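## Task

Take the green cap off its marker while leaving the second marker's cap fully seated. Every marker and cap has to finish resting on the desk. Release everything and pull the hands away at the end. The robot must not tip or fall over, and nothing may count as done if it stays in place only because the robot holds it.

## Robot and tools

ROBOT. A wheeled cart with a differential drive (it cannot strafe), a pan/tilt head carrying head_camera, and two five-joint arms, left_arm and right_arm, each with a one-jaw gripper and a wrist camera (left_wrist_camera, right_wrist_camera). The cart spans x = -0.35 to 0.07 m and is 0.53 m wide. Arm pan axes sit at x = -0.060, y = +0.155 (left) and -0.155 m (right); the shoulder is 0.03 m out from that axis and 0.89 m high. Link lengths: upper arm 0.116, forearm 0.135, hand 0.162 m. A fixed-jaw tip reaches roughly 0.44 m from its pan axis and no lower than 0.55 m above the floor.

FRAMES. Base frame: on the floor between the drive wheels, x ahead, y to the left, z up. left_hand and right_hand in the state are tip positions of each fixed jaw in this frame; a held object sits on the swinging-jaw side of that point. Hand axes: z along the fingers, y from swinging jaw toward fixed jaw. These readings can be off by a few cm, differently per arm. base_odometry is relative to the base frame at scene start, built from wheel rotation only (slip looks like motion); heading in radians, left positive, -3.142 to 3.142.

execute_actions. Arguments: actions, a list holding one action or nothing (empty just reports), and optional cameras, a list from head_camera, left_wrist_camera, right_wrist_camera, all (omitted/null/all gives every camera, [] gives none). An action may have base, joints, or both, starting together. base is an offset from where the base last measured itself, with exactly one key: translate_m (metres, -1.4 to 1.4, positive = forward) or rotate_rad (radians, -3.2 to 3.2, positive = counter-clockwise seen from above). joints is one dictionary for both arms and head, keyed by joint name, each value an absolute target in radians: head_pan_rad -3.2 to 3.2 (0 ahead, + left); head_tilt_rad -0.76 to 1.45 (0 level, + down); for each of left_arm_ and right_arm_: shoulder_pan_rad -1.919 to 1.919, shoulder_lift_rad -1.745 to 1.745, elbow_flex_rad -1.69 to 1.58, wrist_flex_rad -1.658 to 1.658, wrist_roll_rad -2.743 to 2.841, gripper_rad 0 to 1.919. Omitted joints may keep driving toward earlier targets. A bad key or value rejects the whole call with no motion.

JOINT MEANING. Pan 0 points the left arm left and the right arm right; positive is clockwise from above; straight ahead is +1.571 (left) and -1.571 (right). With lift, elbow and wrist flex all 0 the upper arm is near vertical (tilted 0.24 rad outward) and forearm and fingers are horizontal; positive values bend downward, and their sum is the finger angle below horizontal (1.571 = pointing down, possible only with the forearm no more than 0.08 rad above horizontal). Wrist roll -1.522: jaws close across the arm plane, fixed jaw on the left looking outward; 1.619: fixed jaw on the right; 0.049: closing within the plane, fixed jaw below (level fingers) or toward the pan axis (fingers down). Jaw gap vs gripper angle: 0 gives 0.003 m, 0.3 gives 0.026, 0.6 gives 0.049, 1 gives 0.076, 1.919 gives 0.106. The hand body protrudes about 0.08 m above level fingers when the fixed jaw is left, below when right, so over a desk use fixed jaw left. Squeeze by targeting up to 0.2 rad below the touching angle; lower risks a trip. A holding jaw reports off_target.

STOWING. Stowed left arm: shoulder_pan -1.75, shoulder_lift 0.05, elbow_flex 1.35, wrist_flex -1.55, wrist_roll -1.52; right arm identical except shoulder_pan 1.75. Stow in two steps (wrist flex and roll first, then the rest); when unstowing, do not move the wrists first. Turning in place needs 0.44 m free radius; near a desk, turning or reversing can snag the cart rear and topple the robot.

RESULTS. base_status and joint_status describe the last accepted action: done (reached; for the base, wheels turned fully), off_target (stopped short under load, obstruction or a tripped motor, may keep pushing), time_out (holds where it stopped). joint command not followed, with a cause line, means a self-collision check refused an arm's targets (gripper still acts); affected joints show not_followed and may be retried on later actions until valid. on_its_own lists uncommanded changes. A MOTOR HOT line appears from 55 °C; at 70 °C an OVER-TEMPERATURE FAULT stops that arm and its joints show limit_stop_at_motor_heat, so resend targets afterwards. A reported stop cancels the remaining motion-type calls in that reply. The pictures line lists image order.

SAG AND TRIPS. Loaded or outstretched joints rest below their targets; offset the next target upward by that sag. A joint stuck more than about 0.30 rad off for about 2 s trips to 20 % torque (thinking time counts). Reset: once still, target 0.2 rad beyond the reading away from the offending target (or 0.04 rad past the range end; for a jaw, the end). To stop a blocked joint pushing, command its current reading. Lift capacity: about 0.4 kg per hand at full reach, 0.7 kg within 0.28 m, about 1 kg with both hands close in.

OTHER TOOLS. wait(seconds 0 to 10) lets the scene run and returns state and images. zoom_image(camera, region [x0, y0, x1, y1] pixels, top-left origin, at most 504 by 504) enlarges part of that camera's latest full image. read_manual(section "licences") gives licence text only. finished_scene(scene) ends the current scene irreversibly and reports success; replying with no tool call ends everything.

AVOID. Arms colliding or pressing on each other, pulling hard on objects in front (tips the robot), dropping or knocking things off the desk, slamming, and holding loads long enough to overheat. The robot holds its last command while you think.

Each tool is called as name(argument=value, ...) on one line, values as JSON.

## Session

execute_actions(actions=[])

Scene clock: 0.00 s.
base_odometry: x=+0.000 y=+0.000 heading=+0.000 (m, m, rad; odometry frame)
base_status: not commanded
joint_positions: head_pan_rad=+0.034 head_tilt_rad=+0.019 left_arm_shoulder_pan_rad=-1.744 left_arm_shoulder_lift_rad=+0.061 left_arm_elbow_flex_rad=+1.414 left_arm_wrist_flex_rad=-1.441 left_arm_wrist_roll_rad=-1.501 left_arm_gripper_rad=+1.920 right_arm_shoulder_pan_rad=+1.759 right_arm_shoulder_lift_rad=+0.063 right_arm_elbow_flex_rad=+1.419 right_arm_wrist_flex_rad=-1.592 right_arm_wrist_roll_rad=-1.493 right_arm_gripper_rad=+1.920
joint_status: not commanded
left_hand: x=-0.2988 y=+0.1055 z=+0.8651 quat_wxyz=(-0.053, -0.716, -0.070, +0.693) (m; base frame)
right_hand: x=-0.2993 y=-0.1172 z=+0.8879 quat_wxyz=(-0.081, +0.665, -0.053, -0.741) (m; base frame)
pictures: head_camera, left_wrist_camera, right_wrist_camera
Images, in order (width x height): head_camera 644x476, left_wrist_camera 644x476, right_wrist_camera 644x476.

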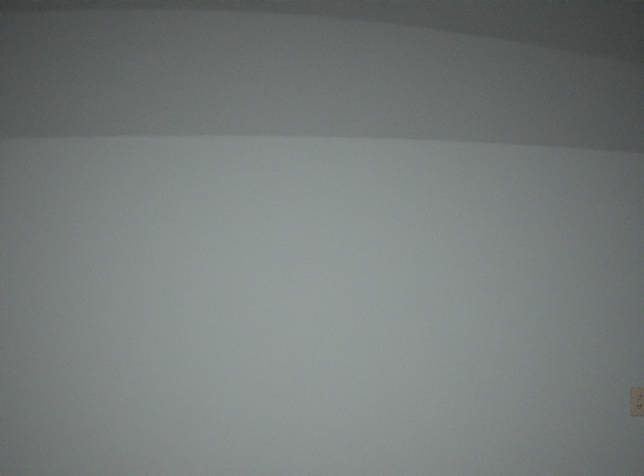

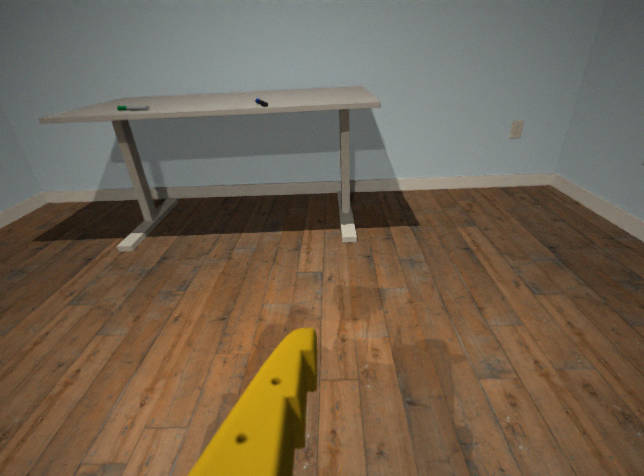

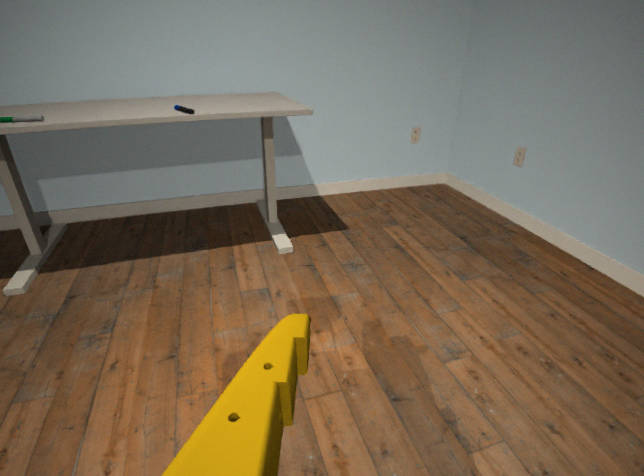

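execute_actions(actions=[{"joints":{"head_pan_rad":-2.8,"head_tilt_rad":0.3}}], cameras=["head_camera"])

Scene clock: 2.90 s.
base_odometry: x=+0.000 y=+0.000 heading=+0.000 (m, m, rad; odometry frame)
base_status: not commanded
joint_positions: head_pan_rad=-2.790 head_tilt_rad=+0.293 left_arm_shoulder_pan_rad=-1.744 left_arm_shoulder_lift_rad=+0.061 left_arm_elbow_flex_rad=+1.414 left_arm_wrist_flex_rad=-1.441 left_arm_wrist_roll_rad=-1.501 left_arm_gripper_rad=+1.920 right_arm_shoulder_pan_rad=+1.759 right_arm_shoulder_lift_rad=+0.063 right_arm_elbow_flex_rad=+1.419 right_arm_wrist_flex_rad=-1.592 right_arm_wrist_roll_rad=-1.493 right_arm_gripper_rad=+1.920
joint_status: all done
left_hand: x=-0.2988 y=+0.1055 z=+0.8651 quat_wxyz=(-0.053, -0.716, -0.070, +0.693) (m; base frame)
right_hand: x=-0.2993 y=-0.1172 z=+0.8879 quat_wxyz=(-0.081, +0.665, -0.053, -0.741) (m; base frame)
pictures: head_camera
Images, in order (width x height): head_camera 644x476.

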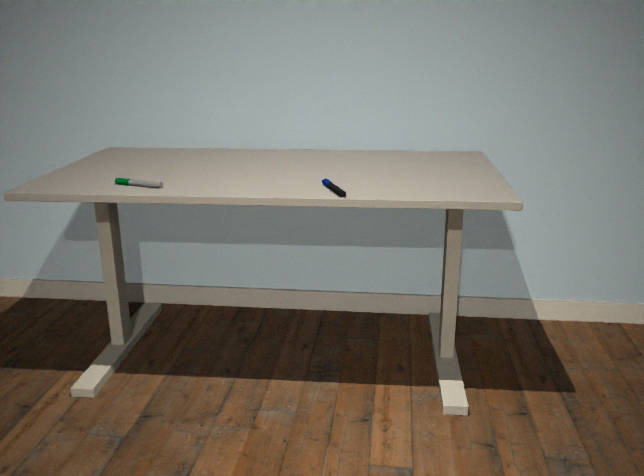

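execute_actions(actions=[{"base":{"rotate_rad":-2.335},"joints":{"head_pan_rad":-0.5,"head_tilt_rad":0.5,"left_arm_shoulder_pan_rad":1.2,"right_arm_shoulder_pan_rad":-1.2,"left_arm_shoulder_lift_rad":0.0,"right_arm_shoulder_lift_rad":0.0,"left_arm_elbow_flex_rad":0.3,"right_arm_elbow_flex_rad":0.3}}], cameras=[])

execute_actions(actions=[{"base":{"translate_m":1.4},"joints":{"left_arm_wrist_flex_rad":0.7,"right_arm_wrist_flex_rad":0.7,"left_arm_wrist_roll_rad":0.45,"right_arm_wrist_roll_rad":2.8,"left_arm_gripper_rad":0.9,"right_arm_gripper_rad":1.0}}], cameras=[])

execute_actions(actions=[{"base":{"translate_m":0.23}}], cameras=[])

execute_actions(actions=[{"base":{"rotate_rad":-0.535},"joints":{"head_pan_rad":0,"head_tilt_rad":0.55}}], cameras=["head_camera"])

Scene clock: 7.73 s.
base_odometry: x=-0.001 y=+0.000 heading=-2.334 (m, m, rad; odometry frame)
base_status: done
joint_positions: head_pan_rad=-0.510 head_tilt_rad=+0.494 left_arm_shoulder_pan_rad=+1.194 left_arm_shoulder_lift_rad=+0.035 left_arm_elbow_flex_rad=+0.331 left_arm_wrist_flex_rad=-1.441 left_arm_wrist_roll_rad=-1.501 left_arm_gripper_rad=+1.920 right_arm_shoulder_pan_rad=-1.189 right_arm_shoulder_lift_rad=+0.030 right_arm_elbow_flex_rad=+0.334 right_arm_wrist_flex_rad=-1.592 right_arm_wrist_roll_rad=-1.493 right_arm_gripper_rad=+1.920
joint_status: all done
left_hand: x=+0.1852 y=+0.2604 z=+1.1032 quat_wxyz=(+0.954, -0.048, +0.240, +0.172) (m; base frame)
right_hand: x=+0.1695 y=-0.2389 z=+1.1134 quat_wxyz=(+0.964, +0.030, +0.168, -0.201) (m; base frame)
pictures: none
No camera images: the call's "cameras" was empty. Leave "cameras" out to get every camera's image.

Scene clock: 15.57 s.
base_odometry: x=-0.970 y=-1.011 heading=-2.333 (m, m, rad; odometry frame)
base_status: done
joint_positions: head_pan_rad=-0.510 head_tilt_rad=+0.494 left_arm_shoulder_pan_rad=+1.194 left_arm_shoulder_lift_rad=+0.035 left_arm_elbow_flex_rad=+0.331 left_arm_wrist_flex_rad=+0.698 left_arm_wrist_roll_rad=+0.444 left_arm_gripper_rad=+0.911 right_arm_shoulder_pan_rad=-1.190 right_arm_shoulder_lift_rad=+0.030 right_arm_elbow_flex_rad=+0.333 right_arm_wrist_flex_rad=+0.697 right_arm_wrist_roll_rad=+2.790 right_arm_gripper_rad=+1.009
joint_status: all done
left_hand: x=+0.1848 y=+0.2482 z=+0.8184 quat_wxyz=(+0.176, -0.892, +0.376, -0.179) (m; base frame)
right_hand: x=+0.1939 y=-0.2598 z=+0.8261 quat_wxyz=(-0.177, -0.893, -0.373, -0.180) (m; base frame)
pictures: none
No camera images: the call's "cameras" was empty. Leave "cameras" out to get every camera's image.

Scene clock: 17.57 s.
base_odometry: x=-1.128 y=-1.178 heading=-2.330 (m, m, rad; odometry frame)
base_status: done
joint_positions: head_pan_rad=-0.510 head_tilt_rad=+0.494 left_arm_shoulder_pan_rad=+1.194 left_arm_shoulder_lift_rad=+0.035 left_arm_elbow_flex_rad=+0.331 left_arm_wrist_flex_rad=+0.698 left_arm_wrist_roll_rad=+0.444 left_arm_gripper_rad=+0.911 right_arm_shoulder_pan_rad=-1.190 right_arm_shoulder_lift_rad=+0.030 right_arm_elbow_flex_rad=+0.333 right_arm_wrist_flex_rad=+0.697 right_arm_wrist_roll_rad=+2.790 right_arm_gripper_rad=+1.009
joint_status: not commanded
left_hand: x=+0.1848 y=+0.2482 z=+0.8184 quat_wxyz=(+0.176, -0.892, +0.376, -0.179) (m; base frame)
right_hand: x=+0.1939 y=-0.2598 z=+0.8261 quat_wxyz=(-0.177, -0.893, -0.373, -0.180) (m; base frame)
pictures: none
No camera images: the call's "cameras" was empty. Leave "cameras" out to get every camera's image.

Scene clock: 18.97 s.
base_odometry: x=-1.128 y=-1.177 heading=-2.865 (m, m, rad; odometry frame)
base_status: done
joint_positions: head_pan_rad=-0.010 head_tilt_rad=+0.544 left_arm_shoulder_pan_rad=+1.194 left_arm_shoulder_lift_rad=+0.035 left_arm_elbow_flex_rad=+0.331 left_arm_wrist_flex_rad=+0.698 left_arm_wrist_roll_rad=+0.444 left_arm_gripper_rad=+0.911 right_arm_shoulder_pan_rad=-1.190 right_arm_shoulder_lift_rad=+0.030 right_arm_elbow_flex_rad=+0.333 right_arm_wrist_flex_rad=+0.697 right_arm_wrist_roll_rad=+2.790 right_arm_gripper_rad=+1.009
joint_status: all done
left_hand: x=+0.1848 y=+0.2482 z=+0.8184 quat_wxyz=(+0.176, -0.892, +0.376, -0.179) (m; base frame)
right_hand: x=+0.1939 y=-0.2598 z=+0.8261 quat_wxyz=(-0.177, -0.893, -0.373, -0.180) (m; base frame)
pictures: head_camera
Images, in order (width x height): head_camera 644x476.

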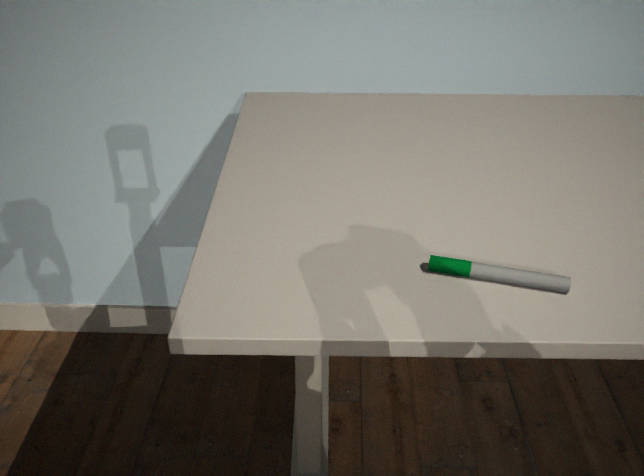

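execute_actions(actions=[{"base":{"translate_m":-0.12}}], cameras=[])

execute_actions(actions=[{"base":{"rotate_rad":-0.6}}], cameras=[])

execute_actions(actions=[{"base":{"translate_m":0.39}}], cameras=[])

execute_actions(actions=[{"base":{"rotate_rad":0.6},"joints":{"head_tilt_rad":1.0}}], cameras=["head_camera"])

Scene clock: 21.63 s.
base_odometry: x=-1.012 y=-1.145 heading=-2.868 (m, m, rad; odometry frame)
base_status: done
joint_positions: head_pan_rad=-0.010 head_tilt_rad=+0.544 left_arm_shoulder_pan_rad=+1.194 left_arm_shoulder_lift_rad=+0.035 left_arm_elbow_flex_rad=+0.331 left_arm_wrist_flex_rad=+0.698 left_arm_wrist_roll_rad=+0.444 left_arm_gripper_rad=+0.911 right_arm_shoulder_pan_rad=-1.190 right_arm_shoulder_lift_rad=+0.030 right_arm_elbow_flex_rad=+0.333 right_arm_wrist_flex_rad=+0.697 right_arm_wrist_roll_rad=+2.790 right_arm_gripper_rad=+1.009
joint_status: not commanded
left_hand: x=+0.1848 y=+0.2482 z=+0.8184 quat_wxyz=(+0.176, -0.892, +0.376, -0.179) (m; base frame)
right_hand: x=+0.1939 y=-0.2598 z=+0.8261 quat_wxyz=(-0.177, -0.893, -0.373, -0.180) (m; base frame)
pictures: none
No camera images: the call's "cameras" was empty. Leave "cameras" out to get every camera's image.

Scene clock: 23.13 s.
base_odometry: x=-1.012 y=-1.145 heading=+2.816 (m, m, rad; odometry frame)
base_status: done
joint_positions: head_pan_rad=-0.010 head_tilt_rad=+0.544 left_arm_shoulder_pan_rad=+1.194 left_arm_shoulder_lift_rad=+0.035 left_arm_elbow_flex_rad=+0.331 left_arm_wrist_flex_rad=+0.698 left_arm_wrist_roll_rad=+0.444 left_arm_gripper_rad=+0.911 right_arm_shoulder_pan_rad=-1.192 right_arm_shoulder_lift_rad=+0.030 right_arm_elbow_flex_rad=+0.333 right_arm_wrist_flex_rad=+0.697 right_arm_wrist_roll_rad=+2.790 right_arm_gripper_rad=+1.009
joint_status: not commanded
left_hand: x=+0.1848 y=+0.2482 z=+0.8184 quat_wxyz=(+0.176, -0.892, +0.376, -0.179) (m; base frame)
right_hand: x=+0.1940 y=-0.2594 z=+0.8261 quat_wxyz=(-0.177, -0.893, -0.373, -0.180) (m; base frame)
pictures: none
No camera images: the call's "cameras" was empty. Leave "cameras" out to get every camera's image.

Scene clock: 26.00 s.
base_odometry: x=-1.381 y=-1.019 heading=+2.814 (m, m, rad; odometry frame)
base_status: done
joint_positions: head_pan_rad=-0.010 head_tilt_rad=+0.544 left_arm_shoulder_pan_rad=+1.194 left_arm_shoulder_lift_rad=+0.035 left_arm_elbow_flex_rad=+0.331 left_arm_wrist_flex_rad=+0.698 left_arm_wrist_roll_rad=+0.444 left_arm_gripper_rad=+0.911 right_arm_shoulder_pan_rad=-1.192 right_arm_shoulder_lift_rad=+0.030 right_arm_elbow_flex_rad=+0.333 right_arm_wrist_flex_rad=+0.697 right_arm_wrist_roll_rad=+2.790 right_arm_gripper_rad=+1.009
joint_status: not commanded
left_hand: x=+0.1848 y=+0.2482 z=+0.8184 quat_wxyz=(+0.176, -0.892, +0.376, -0.179) (m; base frame)
right_hand: x=+0.1940 y=-0.2594 z=+0.8261 quat_wxyz=(-0.177, -0.893, -0.373, -0.180) (m; base frame)
pictures: none
No camera images: the call's "cameras" was empty. Leave "cameras" out to get every camera's image.

Scene clock: 27.50 s.
base_odometry: x=-1.380 y=-1.019 heading=-2.870 (m, m, rad; odometry frame)
base_status: done
joint_positions: head_pan_rad=-0.010 head_tilt_rad=+0.995 left_arm_shoulder_pan_rad=+1.195 left_arm_shoulder_lift_rad=+0.035 left_arm_elbow_flex_rad=+0.331 left_arm_wrist_flex_rad=+0.698 left_arm_wrist_roll_rad=+0.444 left_arm_gripper_rad=+0.911 right_arm_shoulder_pan_rad=-1.192 right_arm_shoulder_lift_rad=+0.030 right_arm_elbow_flex_rad=+0.333 right_arm_wrist_flex_rad=+0.697 right_arm_wrist_roll_rad=+2.790 right_arm_gripper_rad=+1.009
joint_status: all done
left_hand: x=+0.1850 y=+0.2478 z=+0.8184 quat_wxyz=(+0.176, -0.891, +0.377, -0.179) (m; base frame)
right_hand: x=+0.1940 y=-0.2594 z=+0.8261 quat_wxyz=(-0.177, -0.893, -0.373, -0.180) (m; base frame)
pictures: head_camera
Images, in order (width x height): head_camera 644x476.

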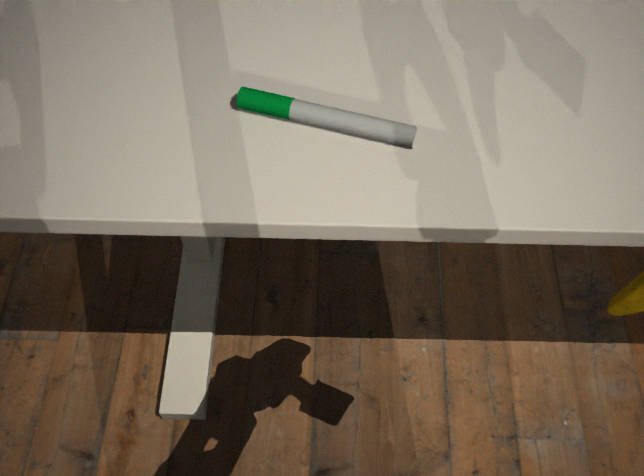

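execute_actions(actions=[{"base":{"translate_m":0.17}}], cameras=[])

execute_actions(actions=[{"base":{"rotate_rad":-0.1},"joints":{"head_tilt_rad":1.15,"left_arm_shoulder_pan_rad":1.915,"left_arm_shoulder_lift_rad":0.55,"left_arm_elbow_flex_rad":-0.2,"left_arm_wrist_flex_rad":0.7,"left_arm_wrist_roll_rad":0.3,"right_arm_shoulder_pan_rad":-1.9,"right_arm_shoulder_lift_rad":0.75,"right_arm_elbow_flex_rad":-0.66,"right_arm_wrist_flex_rad":0.92,"right_arm_wrist_roll_rad":2.7}}])

Scene clock: 30.17 s.
base_odometry: x=-1.544 y=-1.065 heading=-2.869 (m, m, rad; odometry frame)
base_status: done
joint_positions: head_pan_rad=-0.010 head_tilt_rad=+0.995 left_arm_shoulder_pan_rad=+1.195 left_arm_shoulder_lift_rad=+0.035 left_arm_elbow_flex_rad=+0.331 left_arm_wrist_flex_rad=+0.698 left_arm_wrist_roll_rad=+0.444 left_arm_gripper_rad=+0.911 right_arm_shoulder_pan_rad=-1.192 right_arm_shoulder_lift_rad=+0.030 right_arm_elbow_flex_rad=+0.333 right_arm_wrist_flex_rad=+0.697 right_arm_wrist_roll_rad=+2.790 right_arm_gripper_rad=+1.009
joint_status: not commanded
left_hand: x=+0.1850 y=+0.2478 z=+0.8184 quat_wxyz=(+0.176, -0.891, +0.377, -0.179) (m; base frame)
right_hand: x=+0.1940 y=-0.2594 z=+0.8261 quat_wxyz=(-0.177, -0.893, -0.373, -0.180) (m; base frame)
pictures: none
No camera images: the call's "cameras" was empty. Leave "cameras" out to get every camera's image.

Scene clock: 31.57 s.
base_odometry: x=-1.545 y=-1.065 heading=-2.970 (m, m, rad; odometry frame)
base_status: done
joint_positions: head_pan_rad=-0.010 head_tilt_rad=+1.145 left_arm_shoulder_pan_rad=+1.907 left_arm_shoulder_lift_rad=+0.564 left_arm_elbow_flex_rad=-0.168 left_arm_wrist_flex_rad=+0.698 left_arm_wrist_roll_rad=+0.306 left_arm_gripper_rad=+0.911 right_arm_shoulder_pan_rad=-1.888 right_arm_shoulder_lift_rad=+0.773 right_arm_elbow_flex_rad=-0.623 right_arm_wrist_flex_rad=+0.916 right_arm_wrist_roll_rad=+2.709 right_arm_gripper_rad=+1.009
joint_status: all done
left_hand: x=+0.2297 y=+0.0512 z=+0.7808 quat_wxyz=(+0.111, -0.659, +0.714, -0.209) (m; base frame)
right_hand: x=+0.2708 y=-0.0501 z=+0.8029 quat_wxyz=(-0.094, -0.738, -0.626, -0.231) (m; base frame)
pictures: head_camera, left_wrist_camera, right_wrist_camera
Images, in order (width x height): head_camera 644x476, left_wrist_camera 644x476, right_wrist_camera 644x476.

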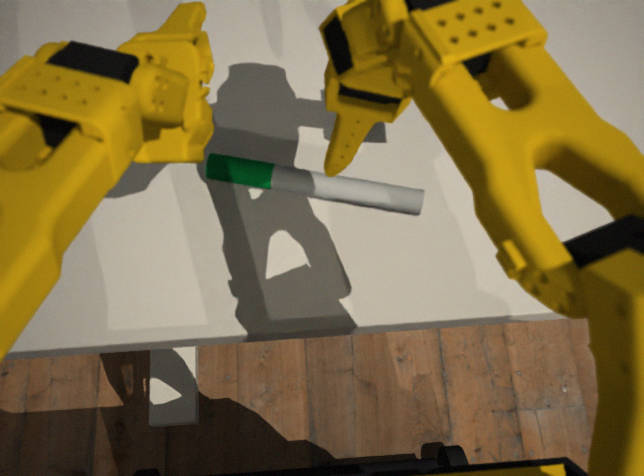

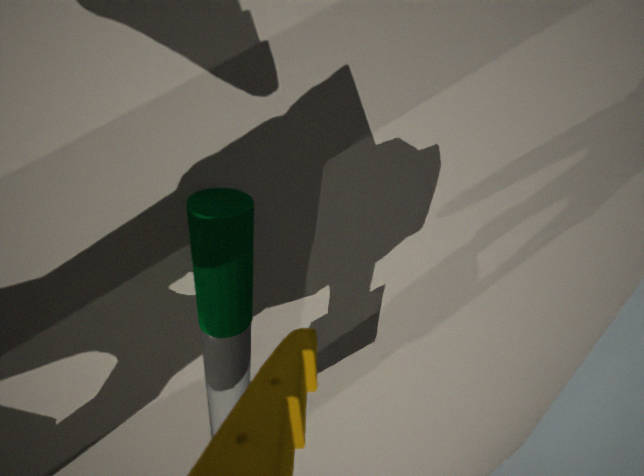

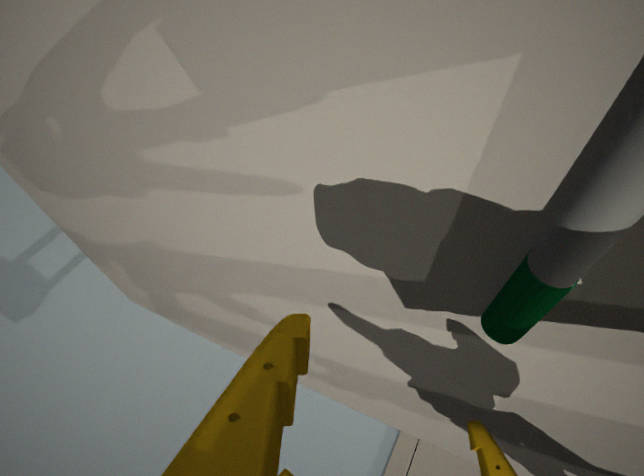

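execute_actions(actions=[{"base":{"rotate_rad":-0.07},"joints":{"left_arm_shoulder_lift_rad":0.45,"left_arm_elbow_flex_rad":0.06,"left_arm_wrist_flex_rad":0.63,"left_arm_wrist_roll_rad":0.35,"right_arm_shoulder_lift_rad":0.72,"right_arm_elbow_flex_rad":-0.42,"right_arm_wrist_flex_rad":0.9,"right_arm_wrist_roll_rad":2.75}}])

Scene clock: 33.50 s.
base_odometry: x=-1.545 y=-1.065 heading=-3.043 (m, m, rad; odometry frame)
base_status: done
joint_positions: head_pan_rad=-0.010 head_tilt_rad=+1.145 left_arm_shoulder_pan_rad=+1.909 left_arm_shoulder_lift_rad=+0.504 left_arm_elbow_flex_rad=+0.065 left_arm_wrist_flex_rad=+0.641 left_arm_wrist_roll_rad=+0.344 left_arm_gripper_rad=+0.911 right_arm_shoulder_pan_rad=-1.890 right_arm_shoulder_lift_rad=+0.773 right_arm_elbow_flex_rad=-0.414 right_arm_wrist_flex_rad=+0.909 right_arm_wrist_roll_rad=+2.741 right_arm_gripper_rad=+1.009
joint_status: all done
left_hand: x=+0.1989 y=+0.0612 z=+0.7578 quat_wxyz=(+0.081, -0.681, +0.710, -0.160) (m; base frame)
right_hand: x=+0.2374 y=-0.0603 z=+0.7615 quat_wxyz=(-0.059, -0.743, -0.652, -0.139) (m; base frame)
pictures: head_camera, left_wrist_camera, right_wrist_camera
Images, in order (width x height): head_camera 644x476, left_wrist_camera 644x476, right_wrist_camera 644x476.

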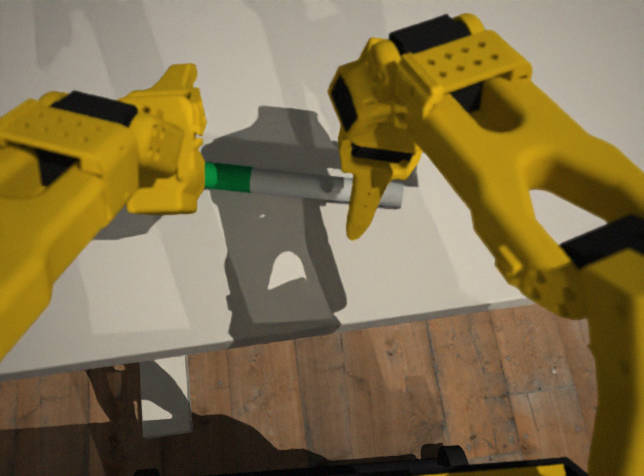

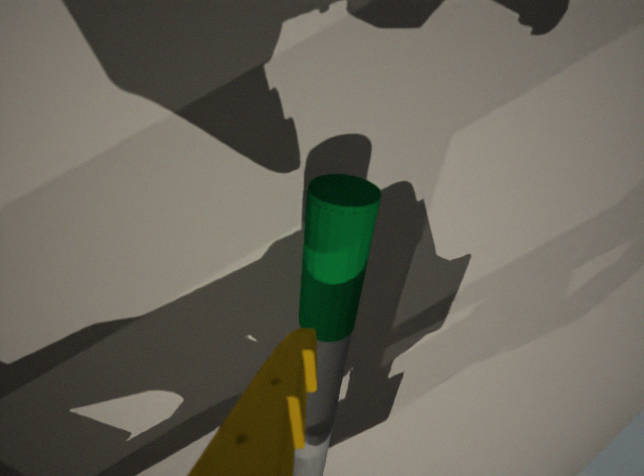

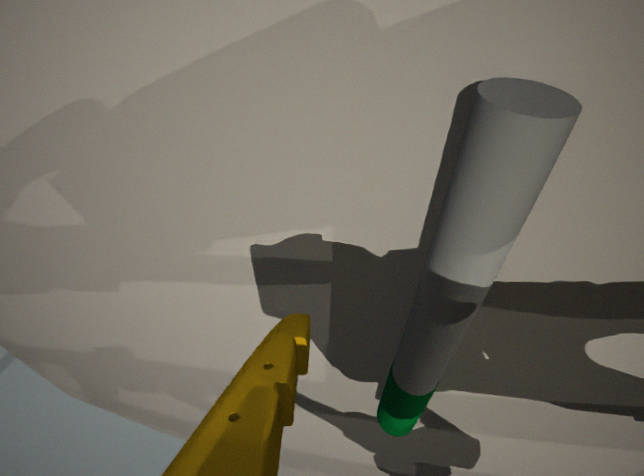

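execute_actions(actions=[{"joints":{"left_arm_shoulder_lift_rad":0.53,"left_arm_elbow_flex_rad":0.14,"right_arm_shoulder_lift_rad":0.92,"right_arm_elbow_flex_rad":-0.58}}])

Scene clock: 35.03 s.
base_odometry: x=-1.545 y=-1.065 heading=-3.043 (m, m, rad; odometry frame)
base_status: not commanded
joint_positions: head_pan_rad=-0.010 head_tilt_rad=+1.145 left_arm_shoulder_pan_rad=+1.909 left_arm_shoulder_lift_rad=+0.543 left_arm_elbow_flex_rad=+0.145 left_arm_wrist_flex_rad=+0.639 left_arm_wrist_roll_rad=+0.344 left_arm_gripper_rad=+0.911 right_arm_shoulder_pan_rad=-1.890 right_arm_shoulder_lift_rad=+0.943 right_arm_elbow_flex_rad=-0.546 right_arm_wrist_flex_rad=+0.909 right_arm_wrist_roll_rad=+2.741 right_arm_gripper_rad=+1.009
joint_status: all done
left_hand: x=+0.1765 y=+0.0691 z=+0.7368 quat_wxyz=(+0.055, -0.687, +0.717, -0.109) (m; base frame)
right_hand: x=+0.2386 y=-0.0599 z=+0.7370 quat_wxyz=(-0.052, -0.745, -0.654, -0.122) (m; base frame)
pictures: head_camera, left_wrist_camera, right_wrist_camera
Images, in order (width x height): head_camera 644x476, left_wrist_camera 644x476, right_wrist_camera 644x476.

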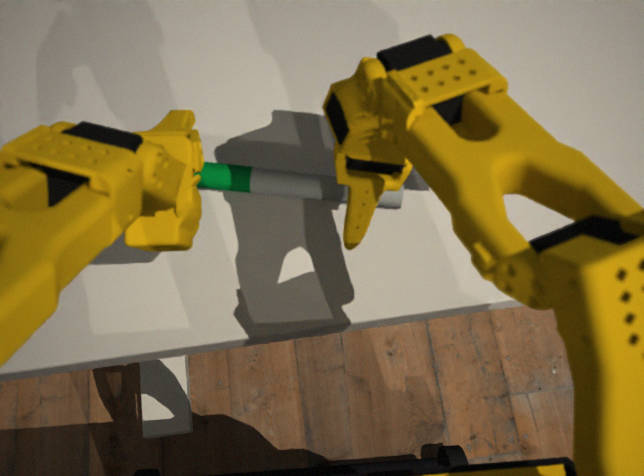

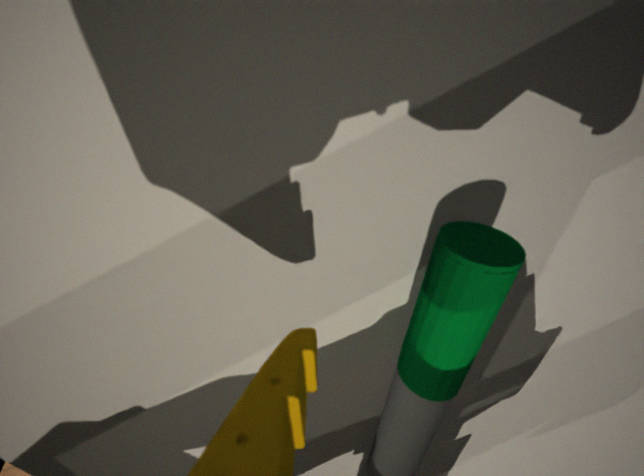

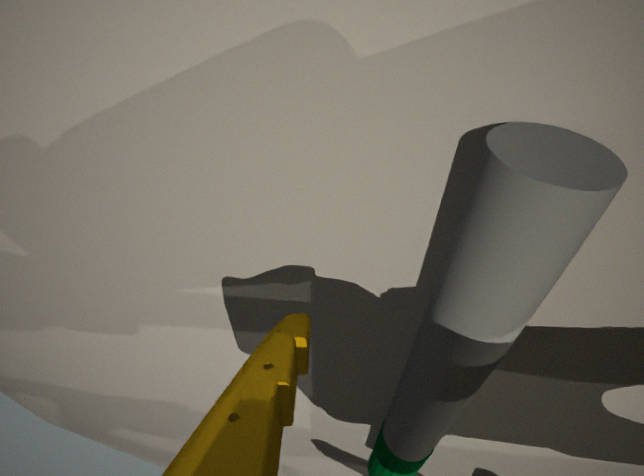

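execute_actions(actions=[{"joints":{"left_arm_shoulder_lift_rad":0.65,"left_arm_elbow_flex_rad":0.0,"left_arm_wrist_roll_rad":0.2,"right_arm_shoulder_lift_rad":0.94,"right_arm_elbow_flex_rad":-0.51,"right_arm_wrist_roll_rad":2.6}}])

Scene clock: 36.23 s.
base_odometry: x=-1.545 y=-1.065 heading=-3.043 (m, m, rad; odometry frame)
base_status: not commanded
joint_positions: head_pan_rad=-0.010 head_tilt_rad=+1.145 left_arm_shoulder_pan_rad=+1.909 left_arm_shoulder_lift_rad=+0.662 left_arm_elbow_flex_rad=+0.027 left_arm_wrist_flex_rad=+0.639 left_arm_wrist_roll_rad=+0.206 left_arm_gripper_rad=+0.911 right_arm_shoulder_pan_rad=-1.890 right_arm_shoulder_lift_rad=+0.963 right_arm_elbow_flex_rad=-0.506 right_arm_wrist_flex_rad=+0.909 right_arm_wrist_roll_rad=+2.609 right_arm_gripper_rad=+1.009
joint_status: all done
left_hand: x=+0.1849 y=+0.0672 z=+0.7261 quat_wxyz=(+0.062, -0.636, +0.762, -0.104) (m; base frame)
right_hand: x=+0.2276 y=-0.0645 z=+0.7247 quat_wxyz=(-0.034, -0.789, -0.606, -0.097) (m; base frame)
pictures: head_camera, left_wrist_camera, right_wrist_camera
Images, in order (width x height): head_camera 644x476, left_wrist_camera 644x476, right_wrist_camera 644x476.

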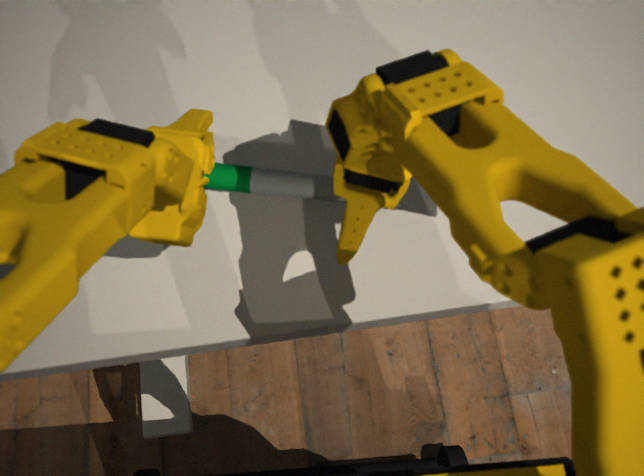

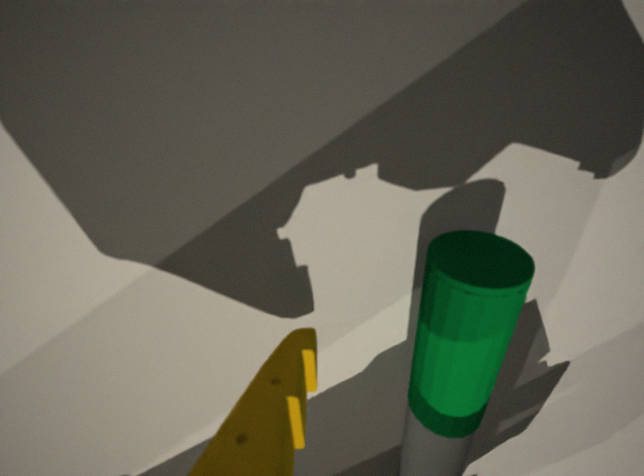

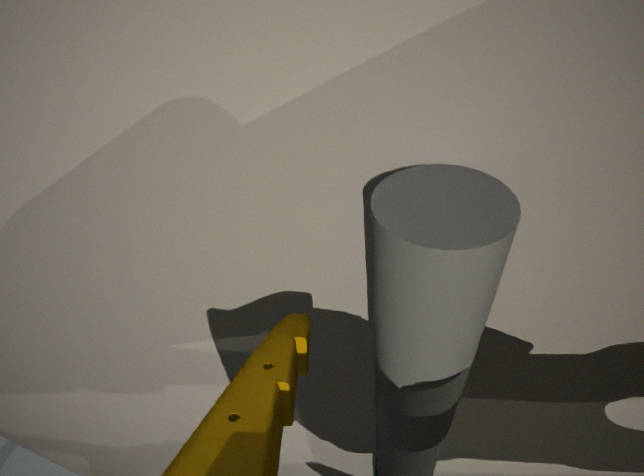

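execute_actions(actions=[{"joints":{"left_arm_shoulder_lift_rad":0.72,"left_arm_elbow_flex_rad":-0.10,"right_arm_shoulder_lift_rad":0.955,"right_arm_gripper_rad":0.0}}], cameras=["left_wrist_camera","right_wrist_camera"])

execute_actions(actions=[{"joints":{"left_arm_gripper_rad":0.0}}])

Scene clock: 37.63 s.
base_odometry: x=-1.545 y=-1.065 heading=-3.043 (m, m, rad; odometry frame)
base_status: not commanded
joint_positions: head_pan_rad=-0.010 head_tilt_rad=+1.145 left_arm_shoulder_pan_rad=+1.909 left_arm_shoulder_lift_rad=+0.734 left_arm_elbow_flex_rad=-0.071 left_arm_wrist_flex_rad=+0.639 left_arm_wrist_roll_rad=+0.206 left_arm_gripper_rad=+0.911 right_arm_shoulder_pan_rad=-1.893 right_arm_shoulder_lift_rad=+0.971 right_arm_elbow_flex_rad=-0.506 right_arm_wrist_flex_rad=+0.907 right_arm_wrist_roll_rad=+2.608 right_arm_gripper_rad=+0.206
joint_status: right_arm_gripper_rad off_target (ended at +0.206, target +0.000); the others done
left_hand: x=+0.1954 y=+0.0635 z=+0.7230 quat_wxyz=(+0.069, -0.635, +0.761, -0.115) (m; base frame)
right_hand: x=+0.2263 y=-0.0640 z=+0.7226 quat_wxyz=(-0.032, -0.789, -0.606, -0.094) (m; base frame)
pictures: left_wrist_camera, right_wrist_camera
Images, in order (width x height): left_wrist_camera 644x476, right_wrist_camera 644x476.

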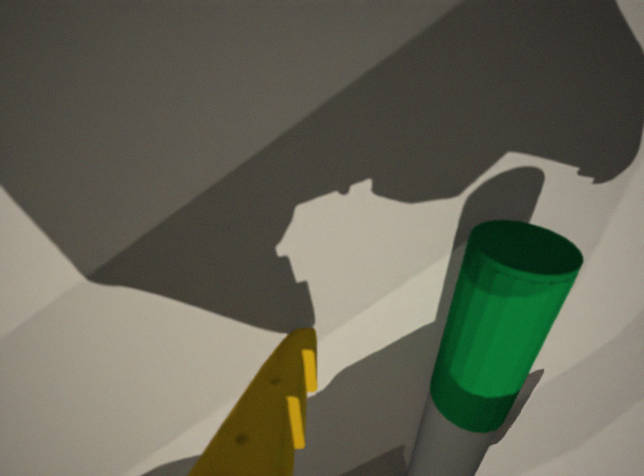

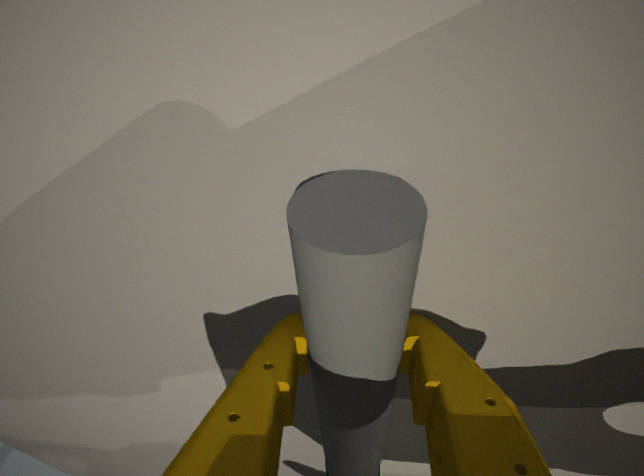

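Scene clock: 38.63 s.
base_odometry: x=-1.545 y=-1.065 heading=-3.043 (m, m, rad; odometry frame)
base_status: not commanded
joint_positions: head_pan_rad=-0.010 head_tilt_rad=+1.145 left_arm_shoulder_pan_rad=+1.909 left_arm_shoulder_lift_rad=+0.734 left_arm_elbow_flex_rad=-0.096 left_arm_wrist_flex_rad=+0.627 left_arm_wrist_roll_rad=+0.206 left_arm_gripper_rad=+0.012 right_arm_shoulder_pan_rad=-1.895 right_arm_shoulder_lift_rad=+0.971 right_arm_elbow_flex_rad=-0.503 right_arm_wrist_flex_rad=+0.906 right_arm_wrist_roll_rad=+2.608 right_arm_gripper_rad=+0.206
joint_status: all done
left_hand: x=+0.2026 y=+0.0610 z=+0.7271 quat_wxyz=(+0.078, -0.633, +0.759, -0.131) (m; base frame)
right_hand: x=+0.2258 y=-0.0637 z=+0.7222 quat_wxyz=(-0.032, -0.789, -0.607, -0.093) (m; base frame)
pictures: head_camera, left_wrist_camera, right_wrist_camera
Images, in order (width x height): head_camera 644x476, left_wrist_camera 644x476, right_wrist_camera 644x476.

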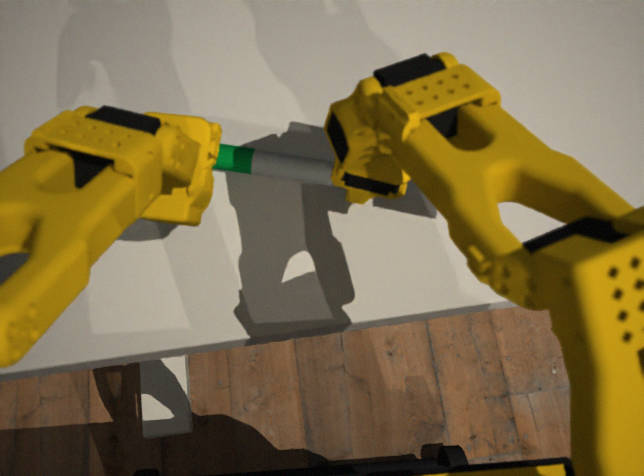

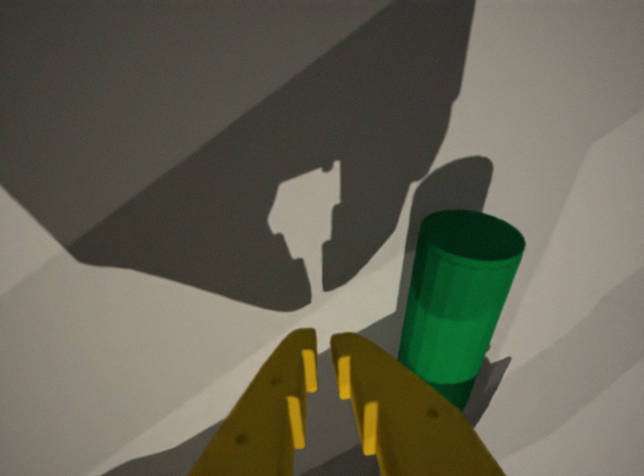

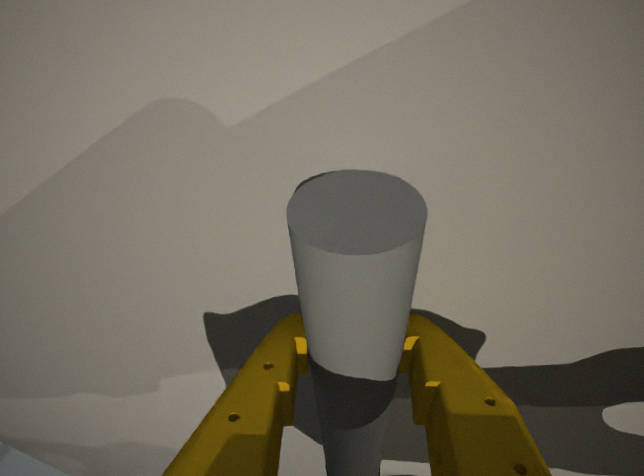

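execute_actions(actions=[{"joints":{"left_arm_shoulder_lift_rad":0.62,"left_arm_elbow_flex_rad":-0.29}}], cameras=[])

execute_actions(actions=[{"joints":{"left_arm_gripper_rad":1.0,"left_arm_shoulder_lift_rad":0.74}}])

Scene clock: 39.90 s.
base_odometry: x=-1.545 y=-1.065 heading=-3.043 (m, m, rad; odometry frame)
base_status: not commanded
joint_positions: head_pan_rad=-0.010 head_tilt_rad=+1.145 left_arm_shoulder_pan_rad=+1.909 left_arm_shoulder_lift_rad=+0.676 left_arm_elbow_flex_rad=-0.257 left_arm_wrist_flex_rad=+0.627 left_arm_wrist_roll_rad=+0.206 left_arm_gripper_rad=+0.011 right_arm_shoulder_pan_rad=-1.895 right_arm_shoulder_lift_rad=+0.971 right_arm_elbow_flex_rad=-0.503 right_arm_wrist_flex_rad=+0.906 right_arm_wrist_roll_rad=+2.608 right_arm_gripper_rad=+0.206
joint_status: all done
left_hand: x=+0.2430 y=+0.0468 z=+0.7713 quat_wxyz=(+0.133, -0.619, +0.742, -0.223) (m; base frame)
right_hand: x=+0.2258 y=-0.0637 z=+0.7222 quat_wxyz=(-0.032, -0.789, -0.607, -0.093) (m; base frame)
pictures: none
No camera images: the call's "cameras" was empty. Leave "cameras" out to get every camera's image.

Scene clock: 40.93 s.
base_odometry: x=-1.545 y=-1.065 heading=-3.043 (m, m, rad; odometry frame)
base_status: not commanded
joint_positions: head_pan_rad=-0.010 head_tilt_rad=+1.145 left_arm_shoulder_pan_rad=+1.909 left_arm_shoulder_lift_rad=+0.757 left_arm_elbow_flex_rad=-0.260 left_arm_wrist_flex_rad=+0.627 left_arm_wrist_roll_rad=+0.206 left_arm_gripper_rad=+0.988 right_arm_shoulder_pan_rad=-1.895 right_arm_shoulder_lift_rad=+0.971 right_arm_elbow_flex_rad=-0.503 right_arm_wrist_flex_rad=+0.906 right_arm_wrist_roll_rad=+2.608 right_arm_gripper_rad=+0.206
joint_status: all done
left_hand: x=+0.2333 y=+0.0502 z=+0.7486 quat_wxyz=(+0.113, -0.625, +0.749, -0.190) (m; base frame)
right_hand: x=+0.2258 y=-0.0637 z=+0.7222 quat_wxyz=(-0.032, -0.789, -0.607, -0.093) (m; base frame)
pictures: head_camera, left_wrist_camera, right_wrist_camera
Images, in order (width x height): head_camera 644x476, left_wrist_camera 644x476, right_wrist_camera 644x476.

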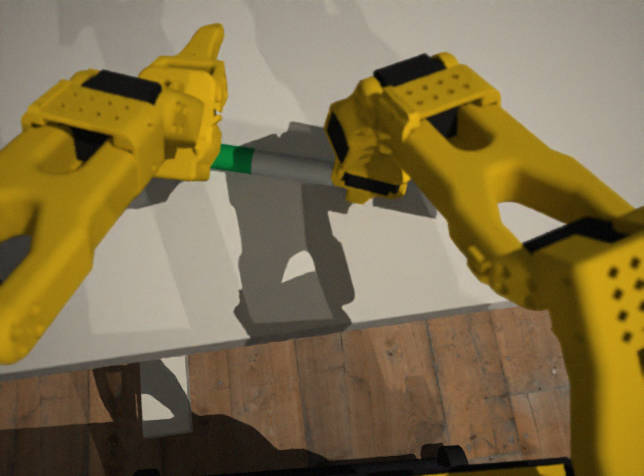

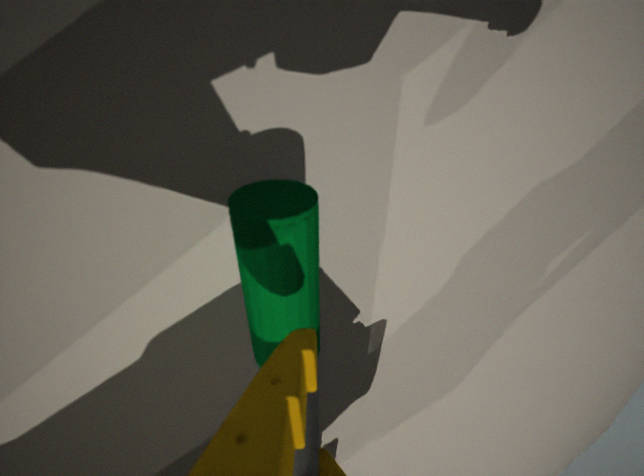

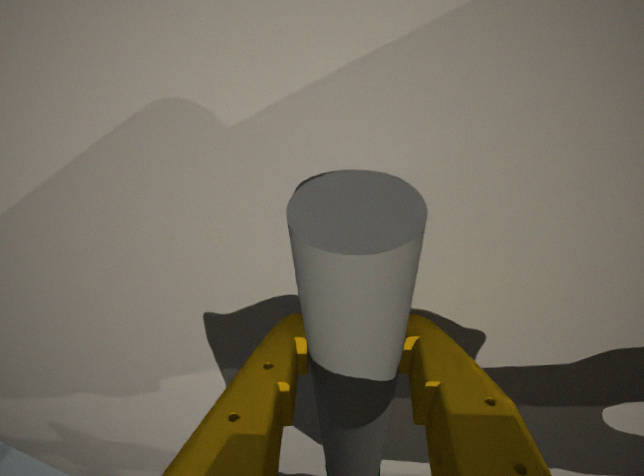

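execute_actions(actions=[{"joints":{"left_arm_shoulder_lift_rad":0.70,"left_arm_elbow_flex_rad":-0.17,"left_arm_wrist_roll_rad":0.3}}], cameras=["left_wrist_camera"])

execute_actions(actions=[{"joints":{"left_arm_shoulder_lift_rad":0.775,"left_arm_elbow_flex_rad":-0.19}}], cameras=["left_wrist_camera"])

Scene clock: 42.07 s.
base_odometry: x=-1.545 y=-1.065 heading=-3.043 (m, m, rad; odometry frame)
base_status: not commanded
joint_positions: head_pan_rad=-0.010 head_tilt_rad=+1.145 left_arm_shoulder_pan_rad=+1.909 left_arm_shoulder_lift_rad=+0.757 left_arm_elbow_flex_rad=-0.166 left_arm_wrist_flex_rad=+0.627 left_arm_wrist_roll_rad=+0.295 left_arm_gripper_rad=+0.989 right_arm_shoulder_pan_rad=-1.895 right_arm_shoulder_lift_rad=+0.971 right_arm_elbow_flex_rad=-0.503 right_arm_wrist_flex_rad=+0.906 right_arm_wrist_roll_rad=+2.608 right_arm_gripper_rad=+0.206
joint_status: all done
left_hand: x=+0.2141 y=+0.0562 z=+0.7325 quat_wxyz=(+0.083, -0.664, +0.727, -0.155) (m; base frame)
right_hand: x=+0.2258 y=-0.0637 z=+0.7222 quat_wxyz=(-0.032, -0.789, -0.607, -0.093) (m; base frame)
pictures: left_wrist_camera
Images, in order (width x height): left_wrist_camera 644x476.

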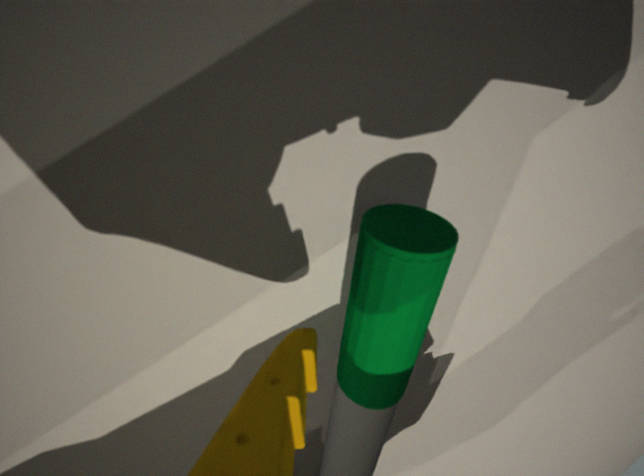

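Scene clock: 42.70 s.
base_odometry: x=-1.545 y=-1.065 heading=-3.043 (m, m, rad; odometry frame)
base_status: not commanded
joint_positions: head_pan_rad=-0.010 head_tilt_rad=+1.145 left_arm_shoulder_pan_rad=+1.909 left_arm_shoulder_lift_rad=+0.791 left_arm_elbow_flex_rad=-0.166 left_arm_wrist_flex_rad=+0.627 left_arm_wrist_roll_rad=+0.295 left_arm_gripper_rad=+0.989 right_arm_shoulder_pan_rad=-1.895 right_arm_shoulder_lift_rad=+0.971 right_arm_elbow_flex_rad=-0.503 right_arm_wrist_flex_rad=+0.906 right_arm_wrist_roll_rad=+2.608 right_arm_gripper_rad=+0.206
joint_status: all done
left_hand: x=+0.2088 y=+0.0581 z=+0.7238 quat_wxyz=(+0.075, -0.665, +0.729, -0.140) (m; base frame)
right_hand: x=+0.2258 y=-0.0637 z=+0.7222 quat_wxyz=(-0.032, -0.789, -0.607, -0.093) (m; base frame)
pictures: left_wrist_camera
Images, in order (width x height): left_wrist_camera 644x476.

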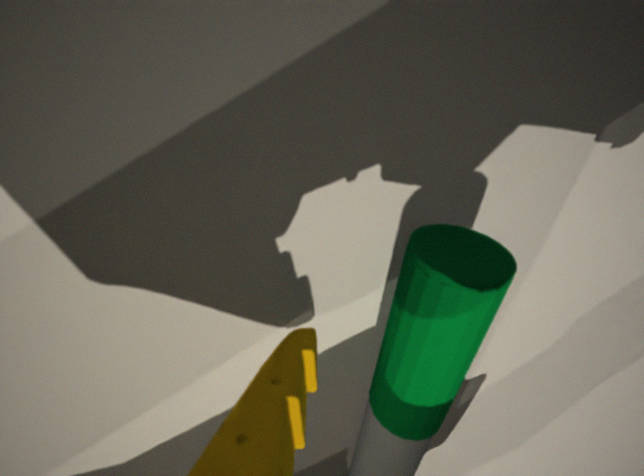

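execute_actions(actions=[{"joints":{"left_arm_gripper_rad":0.0}}], cameras=["left_wrist_camera"])

Scene clock: 44.00 s.
base_odometry: x=-1.545 y=-1.065 heading=-3.043 (m, m, rad; odometry frame)
base_status: not commanded
joint_positions: head_pan_rad=-0.010 head_tilt_rad=+1.145 left_arm_shoulder_pan_rad=+1.909 left_arm_shoulder_lift_rad=+0.791 left_arm_elbow_flex_rad=-0.185 left_arm_wrist_flex_rad=+0.625 left_arm_wrist_roll_rad=+0.295 left_arm_gripper_rad=+0.011 right_arm_shoulder_pan_rad=-1.898 right_arm_shoulder_lift_rad=+0.971 right_arm_elbow_flex_rad=-0.502 right_arm_wrist_flex_rad=+0.906 right_arm_wrist_roll_rad=+2.608 right_arm_gripper_rad=+0.206
joint_status: all done
left_hand: x=+0.2130 y=+0.0566 z=+0.7267 quat_wxyz=(+0.080, -0.664, +0.728, -0.149) (m; base frame)
right_hand: x=+0.2252 y=-0.0629 z=+0.7220 quat_wxyz=(-0.032, -0.788, -0.608, -0.093) (m; base frame)
pictures: left_wrist_camera
Images, in order (width x height): left_wrist_camera 644x476.

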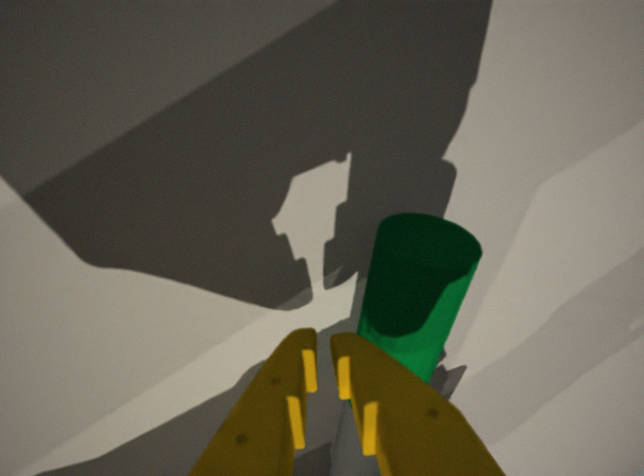

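execute_actions(actions=[{"joints":{"left_arm_shoulder_lift_rad":0.66,"left_arm_elbow_flex_rad":-0.3}}], cameras=[])

execute_actions(actions=[{"joints":{"left_arm_gripper_rad":0.8,"left_arm_shoulder_lift_rad":0.78,"left_arm_elbow_flex_rad":-0.44,"left_arm_wrist_flex_rad":0.78}}], cameras=["left_wrist_camera","head_camera"])

Scene clock: 45.70 s.
base_odometry: x=-1.545 y=-1.065 heading=-3.043 (m, m, rad; odometry frame)
base_status: not commanded
joint_positions: head_pan_rad=-0.010 head_tilt_rad=+1.145 left_arm_shoulder_pan_rad=+1.909 left_arm_shoulder_lift_rad=+0.717 left_arm_elbow_flex_rad=-0.269 left_arm_wrist_flex_rad=+0.625 left_arm_wrist_roll_rad=+0.295 left_arm_gripper_rad=+0.011 right_arm_shoulder_pan_rad=-1.898 right_arm_shoulder_lift_rad=+0.971 right_arm_elbow_flex_rad=-0.502 right_arm_wrist_flex_rad=+0.906 right_arm_wrist_roll_rad=+2.608 right_arm_gripper_rad=+0.206
joint_status: all done
left_hand: x=+0.2404 y=+0.0470 z=+0.7619 quat_wxyz=(+0.116, -0.653, +0.716, -0.217) (m; base frame)
right_hand: x=+0.2252 y=-0.0629 z=+0.7220 quat_wxyz=(-0.032, -0.788, -0.608, -0.093) (m; base frame)
pictures: none
No camera images: the call's "cameras" was empty. Leave "cameras" out to get every camera's image.

Scene clock: 46.63 s.
base_odometry: x=-1.545 y=-1.065 heading=-3.043 (m, m, rad; odometry frame)
base_status: not commanded
joint_positions: head_pan_rad=-0.010 head_tilt_rad=+1.145 left_arm_shoulder_pan_rad=+1.909 left_arm_shoulder_lift_rad=+0.797 left_arm_elbow_flex_rad=-0.409 left_arm_wrist_flex_rad=+0.777 left_arm_wrist_roll_rad=+0.295 left_arm_gripper_rad=+0.788 right_arm_shoulder_pan_rad=-1.898 right_arm_shoulder_lift_rad=+0.971 right_arm_elbow_flex_rad=-0.502 right_arm_wrist_flex_rad=+0.906 right_arm_wrist_roll_rad=+2.608 right_arm_gripper_rad=+0.206
joint_status: all done
left_hand: x=+0.2351 y=+0.0488 z=+0.7558 quat_wxyz=(+0.095, -0.660, +0.724, -0.177) (m; base frame)
right_hand: x=+0.2252 y=-0.0629 z=+0.7220 quat_wxyz=(-0.032, -0.788, -0.608, -0.093) (m; base frame)
pictures: head_camera, left_wrist_camera
Images, in order (width x height): head_camera 644x476, left_wrist_camera 644x476.

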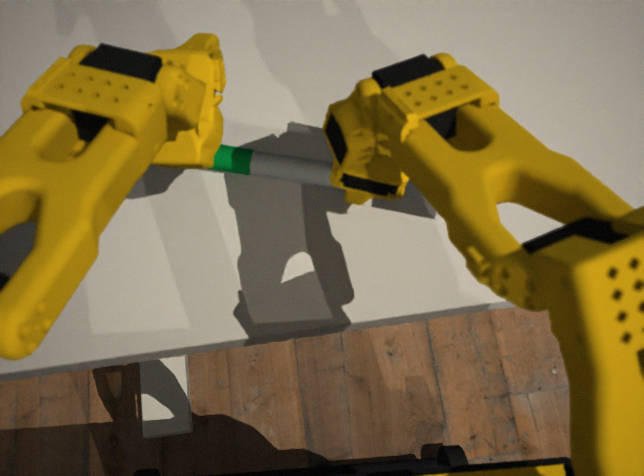

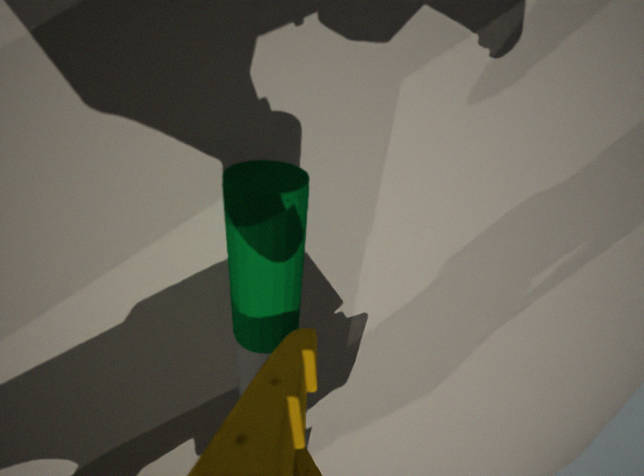

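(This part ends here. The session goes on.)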